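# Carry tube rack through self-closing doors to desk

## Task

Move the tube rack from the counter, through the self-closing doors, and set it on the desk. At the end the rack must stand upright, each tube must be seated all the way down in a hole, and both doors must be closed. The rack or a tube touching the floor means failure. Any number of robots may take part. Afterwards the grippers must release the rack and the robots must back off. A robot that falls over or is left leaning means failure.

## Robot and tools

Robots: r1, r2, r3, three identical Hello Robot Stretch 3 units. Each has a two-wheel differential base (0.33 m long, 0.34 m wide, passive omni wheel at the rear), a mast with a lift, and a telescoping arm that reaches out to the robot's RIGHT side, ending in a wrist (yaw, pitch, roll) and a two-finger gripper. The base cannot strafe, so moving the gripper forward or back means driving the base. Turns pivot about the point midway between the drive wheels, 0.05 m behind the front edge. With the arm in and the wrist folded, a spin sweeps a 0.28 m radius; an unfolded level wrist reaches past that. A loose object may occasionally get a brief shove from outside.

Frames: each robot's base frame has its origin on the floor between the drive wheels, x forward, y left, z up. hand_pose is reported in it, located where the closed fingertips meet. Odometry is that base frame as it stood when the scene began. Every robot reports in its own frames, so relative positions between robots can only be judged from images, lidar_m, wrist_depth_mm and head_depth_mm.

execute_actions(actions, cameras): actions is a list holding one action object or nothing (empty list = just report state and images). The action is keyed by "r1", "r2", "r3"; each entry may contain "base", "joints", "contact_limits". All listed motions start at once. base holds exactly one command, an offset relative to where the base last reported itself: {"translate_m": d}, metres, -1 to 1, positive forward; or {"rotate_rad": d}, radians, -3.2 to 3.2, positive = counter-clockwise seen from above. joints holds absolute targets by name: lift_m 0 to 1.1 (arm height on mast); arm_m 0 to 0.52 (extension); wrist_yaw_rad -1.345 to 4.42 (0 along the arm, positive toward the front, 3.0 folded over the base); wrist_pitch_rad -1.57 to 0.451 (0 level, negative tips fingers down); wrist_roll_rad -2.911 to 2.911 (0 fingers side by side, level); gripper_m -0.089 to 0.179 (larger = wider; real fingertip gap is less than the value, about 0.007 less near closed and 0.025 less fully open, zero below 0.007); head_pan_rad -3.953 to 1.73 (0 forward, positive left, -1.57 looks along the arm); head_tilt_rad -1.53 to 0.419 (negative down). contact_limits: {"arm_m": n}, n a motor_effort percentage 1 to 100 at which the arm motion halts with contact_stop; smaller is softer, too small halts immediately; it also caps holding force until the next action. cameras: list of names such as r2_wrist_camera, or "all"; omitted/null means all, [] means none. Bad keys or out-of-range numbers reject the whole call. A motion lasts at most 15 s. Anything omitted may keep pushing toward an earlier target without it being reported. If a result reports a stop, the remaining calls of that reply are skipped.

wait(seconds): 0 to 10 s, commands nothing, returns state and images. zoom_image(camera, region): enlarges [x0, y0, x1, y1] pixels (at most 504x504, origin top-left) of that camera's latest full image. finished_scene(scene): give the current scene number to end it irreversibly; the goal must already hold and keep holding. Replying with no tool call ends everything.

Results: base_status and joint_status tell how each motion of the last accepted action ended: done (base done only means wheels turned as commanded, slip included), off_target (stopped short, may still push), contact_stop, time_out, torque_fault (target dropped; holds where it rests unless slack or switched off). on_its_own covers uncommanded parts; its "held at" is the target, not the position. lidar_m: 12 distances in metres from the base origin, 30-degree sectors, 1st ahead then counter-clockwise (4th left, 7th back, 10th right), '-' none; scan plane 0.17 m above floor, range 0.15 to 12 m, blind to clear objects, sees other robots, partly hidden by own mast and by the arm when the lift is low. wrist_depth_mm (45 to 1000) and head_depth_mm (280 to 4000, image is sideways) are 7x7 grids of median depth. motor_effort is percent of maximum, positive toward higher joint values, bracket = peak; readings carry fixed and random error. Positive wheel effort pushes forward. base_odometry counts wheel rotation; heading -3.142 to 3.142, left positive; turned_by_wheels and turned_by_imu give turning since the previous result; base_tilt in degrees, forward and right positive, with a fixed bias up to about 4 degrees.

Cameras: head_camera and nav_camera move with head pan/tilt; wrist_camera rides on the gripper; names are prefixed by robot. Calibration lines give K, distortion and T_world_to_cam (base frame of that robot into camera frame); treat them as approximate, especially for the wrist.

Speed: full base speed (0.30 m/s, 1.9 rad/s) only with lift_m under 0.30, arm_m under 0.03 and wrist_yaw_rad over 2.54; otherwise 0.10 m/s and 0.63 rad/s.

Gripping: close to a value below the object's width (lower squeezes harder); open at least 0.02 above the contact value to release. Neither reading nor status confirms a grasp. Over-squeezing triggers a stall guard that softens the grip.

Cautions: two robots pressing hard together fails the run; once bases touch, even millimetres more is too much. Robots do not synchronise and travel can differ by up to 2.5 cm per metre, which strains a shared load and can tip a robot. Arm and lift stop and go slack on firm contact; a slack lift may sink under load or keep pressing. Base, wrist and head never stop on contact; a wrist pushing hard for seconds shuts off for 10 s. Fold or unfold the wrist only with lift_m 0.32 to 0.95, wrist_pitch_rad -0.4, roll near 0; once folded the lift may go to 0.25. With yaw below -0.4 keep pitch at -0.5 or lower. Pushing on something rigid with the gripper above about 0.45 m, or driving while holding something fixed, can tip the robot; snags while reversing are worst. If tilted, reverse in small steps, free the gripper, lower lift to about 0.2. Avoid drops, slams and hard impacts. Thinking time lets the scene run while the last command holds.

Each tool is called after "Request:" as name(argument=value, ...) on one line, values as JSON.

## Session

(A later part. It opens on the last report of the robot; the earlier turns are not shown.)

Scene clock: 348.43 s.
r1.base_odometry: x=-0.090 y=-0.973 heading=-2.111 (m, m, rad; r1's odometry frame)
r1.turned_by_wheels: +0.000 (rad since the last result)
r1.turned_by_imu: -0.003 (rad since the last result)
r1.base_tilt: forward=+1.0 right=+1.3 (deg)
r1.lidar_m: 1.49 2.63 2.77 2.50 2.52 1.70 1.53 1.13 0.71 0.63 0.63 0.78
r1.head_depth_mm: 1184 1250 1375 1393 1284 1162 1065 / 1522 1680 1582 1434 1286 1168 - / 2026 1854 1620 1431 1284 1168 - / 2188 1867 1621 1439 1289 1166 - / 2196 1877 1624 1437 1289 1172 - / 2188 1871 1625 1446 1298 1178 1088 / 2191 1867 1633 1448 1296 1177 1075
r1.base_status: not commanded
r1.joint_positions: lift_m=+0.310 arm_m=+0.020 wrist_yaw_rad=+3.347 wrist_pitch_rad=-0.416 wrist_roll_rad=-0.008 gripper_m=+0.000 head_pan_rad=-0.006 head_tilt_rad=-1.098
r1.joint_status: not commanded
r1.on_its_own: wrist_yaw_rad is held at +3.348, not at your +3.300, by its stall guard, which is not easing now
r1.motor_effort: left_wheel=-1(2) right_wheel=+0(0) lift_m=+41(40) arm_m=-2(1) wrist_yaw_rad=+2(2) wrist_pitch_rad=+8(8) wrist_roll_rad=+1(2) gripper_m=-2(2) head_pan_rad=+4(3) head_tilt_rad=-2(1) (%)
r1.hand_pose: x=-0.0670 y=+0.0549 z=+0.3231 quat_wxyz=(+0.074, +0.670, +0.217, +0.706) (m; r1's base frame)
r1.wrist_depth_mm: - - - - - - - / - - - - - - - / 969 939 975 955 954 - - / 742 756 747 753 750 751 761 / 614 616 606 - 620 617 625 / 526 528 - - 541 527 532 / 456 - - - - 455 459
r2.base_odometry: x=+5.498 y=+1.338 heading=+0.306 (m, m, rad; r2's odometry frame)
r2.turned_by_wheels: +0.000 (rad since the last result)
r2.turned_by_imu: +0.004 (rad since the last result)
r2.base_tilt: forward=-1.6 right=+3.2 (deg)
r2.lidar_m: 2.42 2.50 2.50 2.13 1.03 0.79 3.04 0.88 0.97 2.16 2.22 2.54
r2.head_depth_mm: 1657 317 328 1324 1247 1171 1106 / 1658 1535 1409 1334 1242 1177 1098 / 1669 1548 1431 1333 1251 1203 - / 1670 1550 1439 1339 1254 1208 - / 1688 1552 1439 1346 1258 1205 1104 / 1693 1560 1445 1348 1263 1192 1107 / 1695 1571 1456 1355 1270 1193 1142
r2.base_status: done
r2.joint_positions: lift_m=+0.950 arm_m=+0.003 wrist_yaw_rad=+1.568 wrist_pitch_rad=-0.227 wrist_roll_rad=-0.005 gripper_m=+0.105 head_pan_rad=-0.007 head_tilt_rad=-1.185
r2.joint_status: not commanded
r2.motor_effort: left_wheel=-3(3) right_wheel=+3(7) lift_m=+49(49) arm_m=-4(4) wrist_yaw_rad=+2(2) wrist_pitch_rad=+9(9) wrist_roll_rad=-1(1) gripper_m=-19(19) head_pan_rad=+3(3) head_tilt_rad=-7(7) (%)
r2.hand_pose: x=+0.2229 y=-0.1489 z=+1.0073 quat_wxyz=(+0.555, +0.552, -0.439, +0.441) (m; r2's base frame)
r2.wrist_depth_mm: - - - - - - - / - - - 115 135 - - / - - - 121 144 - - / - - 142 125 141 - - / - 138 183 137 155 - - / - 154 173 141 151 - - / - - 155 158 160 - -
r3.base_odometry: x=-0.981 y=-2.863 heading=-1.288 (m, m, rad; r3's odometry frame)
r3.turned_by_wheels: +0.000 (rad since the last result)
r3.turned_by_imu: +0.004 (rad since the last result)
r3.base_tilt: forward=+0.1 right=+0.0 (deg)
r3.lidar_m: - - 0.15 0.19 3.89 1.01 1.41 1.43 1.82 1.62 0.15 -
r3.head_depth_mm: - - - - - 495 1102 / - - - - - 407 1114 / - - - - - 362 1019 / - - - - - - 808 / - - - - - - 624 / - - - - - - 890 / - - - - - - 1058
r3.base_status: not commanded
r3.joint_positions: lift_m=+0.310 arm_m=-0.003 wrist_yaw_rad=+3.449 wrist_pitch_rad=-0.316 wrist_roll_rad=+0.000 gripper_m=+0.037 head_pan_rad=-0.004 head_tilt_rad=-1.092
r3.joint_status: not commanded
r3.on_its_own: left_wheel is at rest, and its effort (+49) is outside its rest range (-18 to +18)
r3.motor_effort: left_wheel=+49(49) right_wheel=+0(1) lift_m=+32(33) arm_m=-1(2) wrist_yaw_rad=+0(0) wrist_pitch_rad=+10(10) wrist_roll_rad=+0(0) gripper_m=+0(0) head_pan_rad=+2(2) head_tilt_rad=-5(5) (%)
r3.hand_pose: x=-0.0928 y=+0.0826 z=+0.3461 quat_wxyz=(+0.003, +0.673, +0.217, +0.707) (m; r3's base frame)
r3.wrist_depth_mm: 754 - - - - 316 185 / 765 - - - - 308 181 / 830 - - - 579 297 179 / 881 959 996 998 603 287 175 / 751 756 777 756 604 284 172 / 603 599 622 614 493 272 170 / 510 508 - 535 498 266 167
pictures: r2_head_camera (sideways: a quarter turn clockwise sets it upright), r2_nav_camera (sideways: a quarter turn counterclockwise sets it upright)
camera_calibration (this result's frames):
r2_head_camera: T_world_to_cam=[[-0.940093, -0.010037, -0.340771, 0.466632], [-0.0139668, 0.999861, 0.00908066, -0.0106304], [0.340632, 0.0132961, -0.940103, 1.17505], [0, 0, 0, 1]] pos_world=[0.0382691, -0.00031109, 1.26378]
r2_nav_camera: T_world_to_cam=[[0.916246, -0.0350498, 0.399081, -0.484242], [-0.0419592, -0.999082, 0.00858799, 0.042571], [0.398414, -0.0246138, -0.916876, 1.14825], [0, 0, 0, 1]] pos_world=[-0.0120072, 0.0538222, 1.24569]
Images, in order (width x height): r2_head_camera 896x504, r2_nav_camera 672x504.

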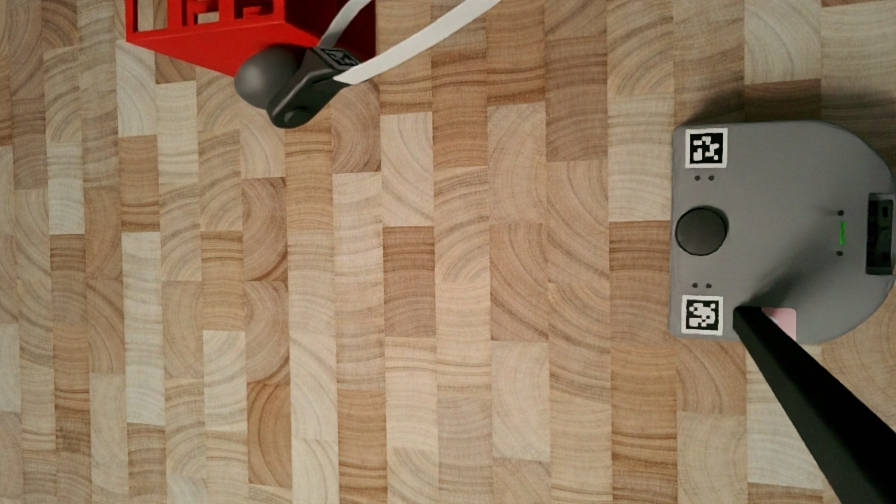

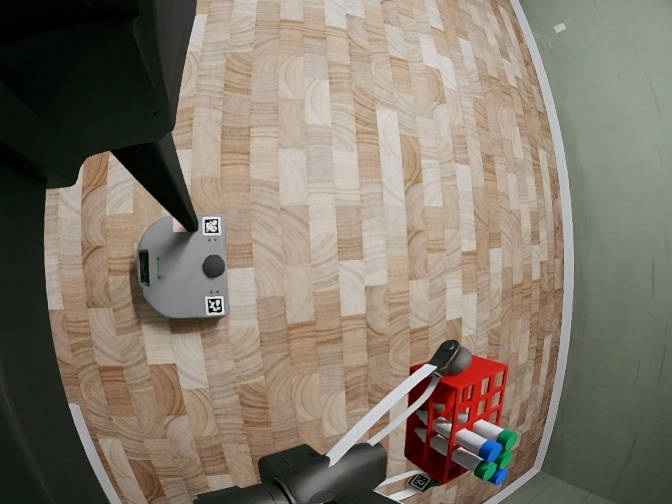

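Request:
execute_actions(actions=[{"r2":{"base":{"rotate_rad":1.57},"joints":{"head_tilt_rad":-0.5}},"r3":{"base":{"translate_m":-1.0}}}], cameras=["r2_nav_camera","r2_head_camera","r3_nav_camera"])

Scene clock: 360.33 s.
r1.base_odometry: x=-0.090 y=-0.973 heading=-2.111 (m, m, rad; r1's odometry frame)
r1.turned_by_wheels: +0.000 (rad since the last result)
r1.turned_by_imu: -0.002 (rad since the last result)
r1.base_tilt: forward=+1.0 right=+1.3 (deg)
r1.lidar_m: 1.49 2.63 2.77 2.50 2.51 1.69 1.53 1.13 0.71 0.62 0.63 0.78
r1.head_depth_mm: 1185 1256 1375 1400 1282 1166 1066 / 1524 1671 1588 1435 1288 1164 - / 2030 1856 1615 1423 1292 1165 - / 2181 1862 1619 1432 1289 1177 - / 2201 1860 1624 1441 1289 1171 - / 2198 1867 1625 1440 1298 1177 1088 / 2187 1874 1630 1448 1302 1175 1078
r1.base_status: not commanded
r1.joint_positions: lift_m=+0.310 arm_m=+0.020 wrist_yaw_rad=+3.347 wrist_pitch_rad=-0.416 wrist_roll_rad=-0.008 gripper_m=+0.000 head_pan_rad=-0.006 head_tilt_rad=-1.098
r1.joint_status: not commanded
r1.on_its_own: wrist_yaw_rad is held at +3.348, not at your +3.300, by its stall guard, which is not easing now
r1.motor_effort: left_wheel=-2(2) right_wheel=+0(0) lift_m=+40(40) arm_m=-2(2) wrist_yaw_rad=+2(2) wrist_pitch_rad=+8(8) wrist_roll_rad=+1(1) gripper_m=-3(3) head_pan_rad=+4(3) head_tilt_rad=-1(1) (%)
r1.hand_pose: x=-0.0670 y=+0.0549 z=+0.3231 quat_wxyz=(+0.074, +0.670, +0.217, +0.706) (m; r1's base frame)
r1.wrist_depth_mm: - - - - - - - / - - - - - - - / 959 936 965 980 961 - - / 751 754 758 754 767 765 747 / 616 623 627 - 616 624 627 / 519 518 - - 544 529 533 / 458 - - - - 454 463
r2.base_odometry: x=+5.498 y=+1.338 heading=+1.876 (m, m, rad; r2's odometry frame)
r2.turned_by_wheels: +1.570 (rad since the last result)
r2.turned_by_imu: +1.586 (rad since the last result)
r2.base_tilt: forward=-1.6 right=+3.3 (deg)
r2.lidar_m: 2.13 1.03 0.79 0.83 0.84 0.97 2.16 2.23 2.54 2.42 2.51 2.51
r2.head_depth_mm: 2188 2330 2666 2417 1849 1409 - / 2190 2337 2644 2438 1859 1494 1254 / 2194 2340 2656 2422 1856 1506 1263 / 2193 2364 2626 2374 1852 1506 1268 / 2191 2396 2658 2441 1872 1503 1273 / 2198 2419 2627 2442 1857 1510 1271 / 2123 2113 2094 2086 1847 1510 1272
r2.base_status: done
r2.joint_positions: lift_m=+0.950 arm_m=+0.003 wrist_yaw_rad=+1.568 wrist_pitch_rad=-0.227 wrist_roll_rad=-0.005 gripper_m=+0.105 head_pan_rad=-0.007 head_tilt_rad=-0.507
r2.joint_status: all done
r2.motor_effort: left_wheel=-3(6) right_wheel=+3(9) lift_m=+49(49) arm_m=-4(4) wrist_yaw_rad=+2(2) wrist_pitch_rad=+9(9) wrist_roll_rad=-1(1) gripper_m=-20(21) head_pan_rad=+3(3) head_tilt_rad=+4(39) (%)
r2.hand_pose: x=+0.2229 y=-0.1489 z=+1.0073 quat_wxyz=(+0.555, +0.552, -0.439, +0.441) (m; r2's base frame)
r2.wrist_depth_mm: - - - - - - - / - - - 114 136 - - / - - - 121 145 - - / - - 142 126 140 - - / - 137 183 137 155 - - / - 153 172 141 151 - - / - - 155 157 161 - -
r3.base_odometry: x=-1.260 y=-1.902 heading=-1.288 (m, m, rad; r3's odometry frame)
r3.turned_by_wheels: +0.000 (rad since the last result)
r3.turned_by_imu: -0.006 (rad since the last result)
r3.base_tilt: forward=+0.1 right=+0.0 (deg)
r3.lidar_m: 1.67 0.73 0.47 0.51 0.52 0.44 0.41 0.42 0.54 1.21 1.82 1.79
r3.head_depth_mm: 1724 1801 1588 1430 1304 1197 1101 / 1721 1784 1576 1434 1302 1200 1126 / 1696 1797 1591 1430 1298 1192 1137 / 1676 1778 1580 1429 1303 1189 1125 / 1652 1786 1578 1432 1295 1179 1129 / 1640 1781 1582 1422 1292 1184 1108 / 1612 1772 1575 1418 1293 1174 1090
r3.base_status: done
r3.joint_positions: lift_m=+0.310 arm_m=-0.003 wrist_yaw_rad=+3.450 wrist_pitch_rad=-0.316 wrist_roll_rad=+0.000 gripper_m=+0.037 head_pan_rad=+0.005 head_tilt_rad=-1.099
r3.joint_status: not commanded
r3.motor_effort: left_wheel=+1(41) right_wheel=-1(32) lift_m=+34(33) arm_m=-1(1) wrist_yaw_rad=+0(9) wrist_pitch_rad=+10(11) wrist_roll_rad=+0(0) gripper_m=+0(0) head_pan_rad=-2(11) head_tilt_rad=-1(8) (%)
r3.hand_pose: x=-0.0930 y=+0.0826 z=+0.3461 quat_wxyz=(+0.003, +0.673, +0.217, +0.707) (m; r3's base frame)
r3.wrist_depth_mm: 358 487 536 515 476 456 390 / 360 486 566 542 500 490 414 / 364 495 618 597 554 528 443 / 370 511 665 641 587 556 468 / 375 524 705 680 623 551 518 / 380 512 618 609 643 582 558 / 385 489 - 530 513 516 517
pictures: r2_head_camera (sideways: a quarter turn clockwise sets it upright), r2_nav_camera (sideways: a quarter turn counterclockwise sets it upright), r3_nav_camera (sideways: a quarter turn counterclockwise sets it upright)
camera_calibration (this result's frames):
r2_head_camera: T_world_to_cam=[[-0.518248, -0.0130866, -0.85513, 1.13425], [-0.0152949, 0.999865, -0.00603213, 0.00905147], [0.855094, 0.00995302, -0.518378, 0.623543], [0, 0, 0, 1]] pos_world=[0.0547723, -0.00041296, 1.29321]
r2_nav_camera: T_world_to_cam=[[0.463036, -0.0317971, 0.885769, -1.11568], [-0.0393384, -0.999109, -0.0153016, 0.0736597], [0.885466, -0.0277595, -0.463875, 0.556154], [0, 0, 0, 1]] pos_world=[0.0270428, 0.0535572, 1.24735]
r3_nav_camera: T_world_to_cam=[[0.913878, -0.0353303, 0.404449, -0.482281], [-0.0119291, -0.998113, -0.0602347, 0.131168], [0.405814, 0.0502224, -0.912575, 1.13752], [0, 0, 0, 1]] pos_world=[-0.0193083, 0.0567527, 1.24103]
Images, in order (width x height): r2_head_camera 896x504, r2_nav_camera 672x504, r3_nav_camera 672x504.

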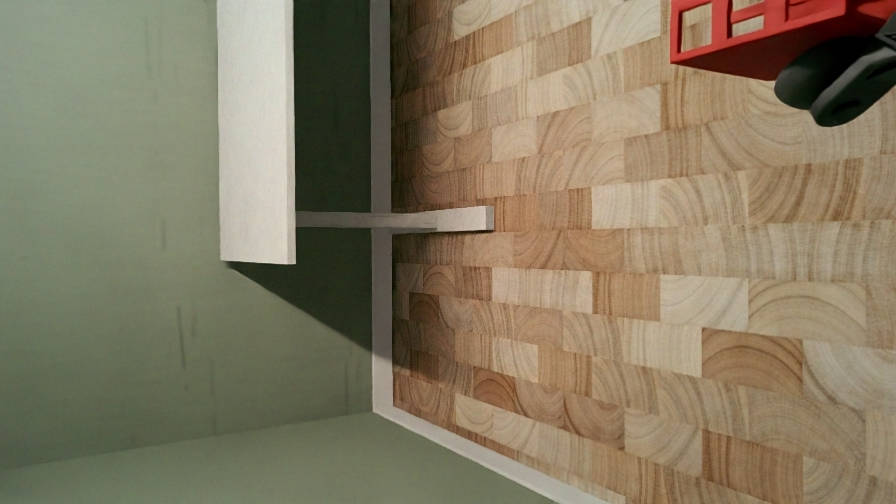

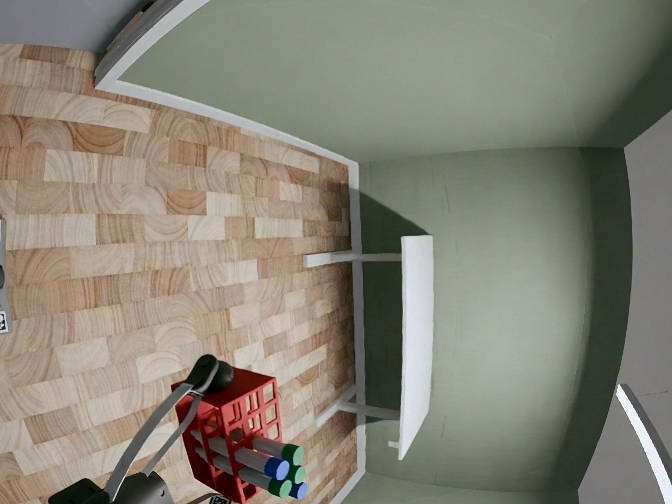

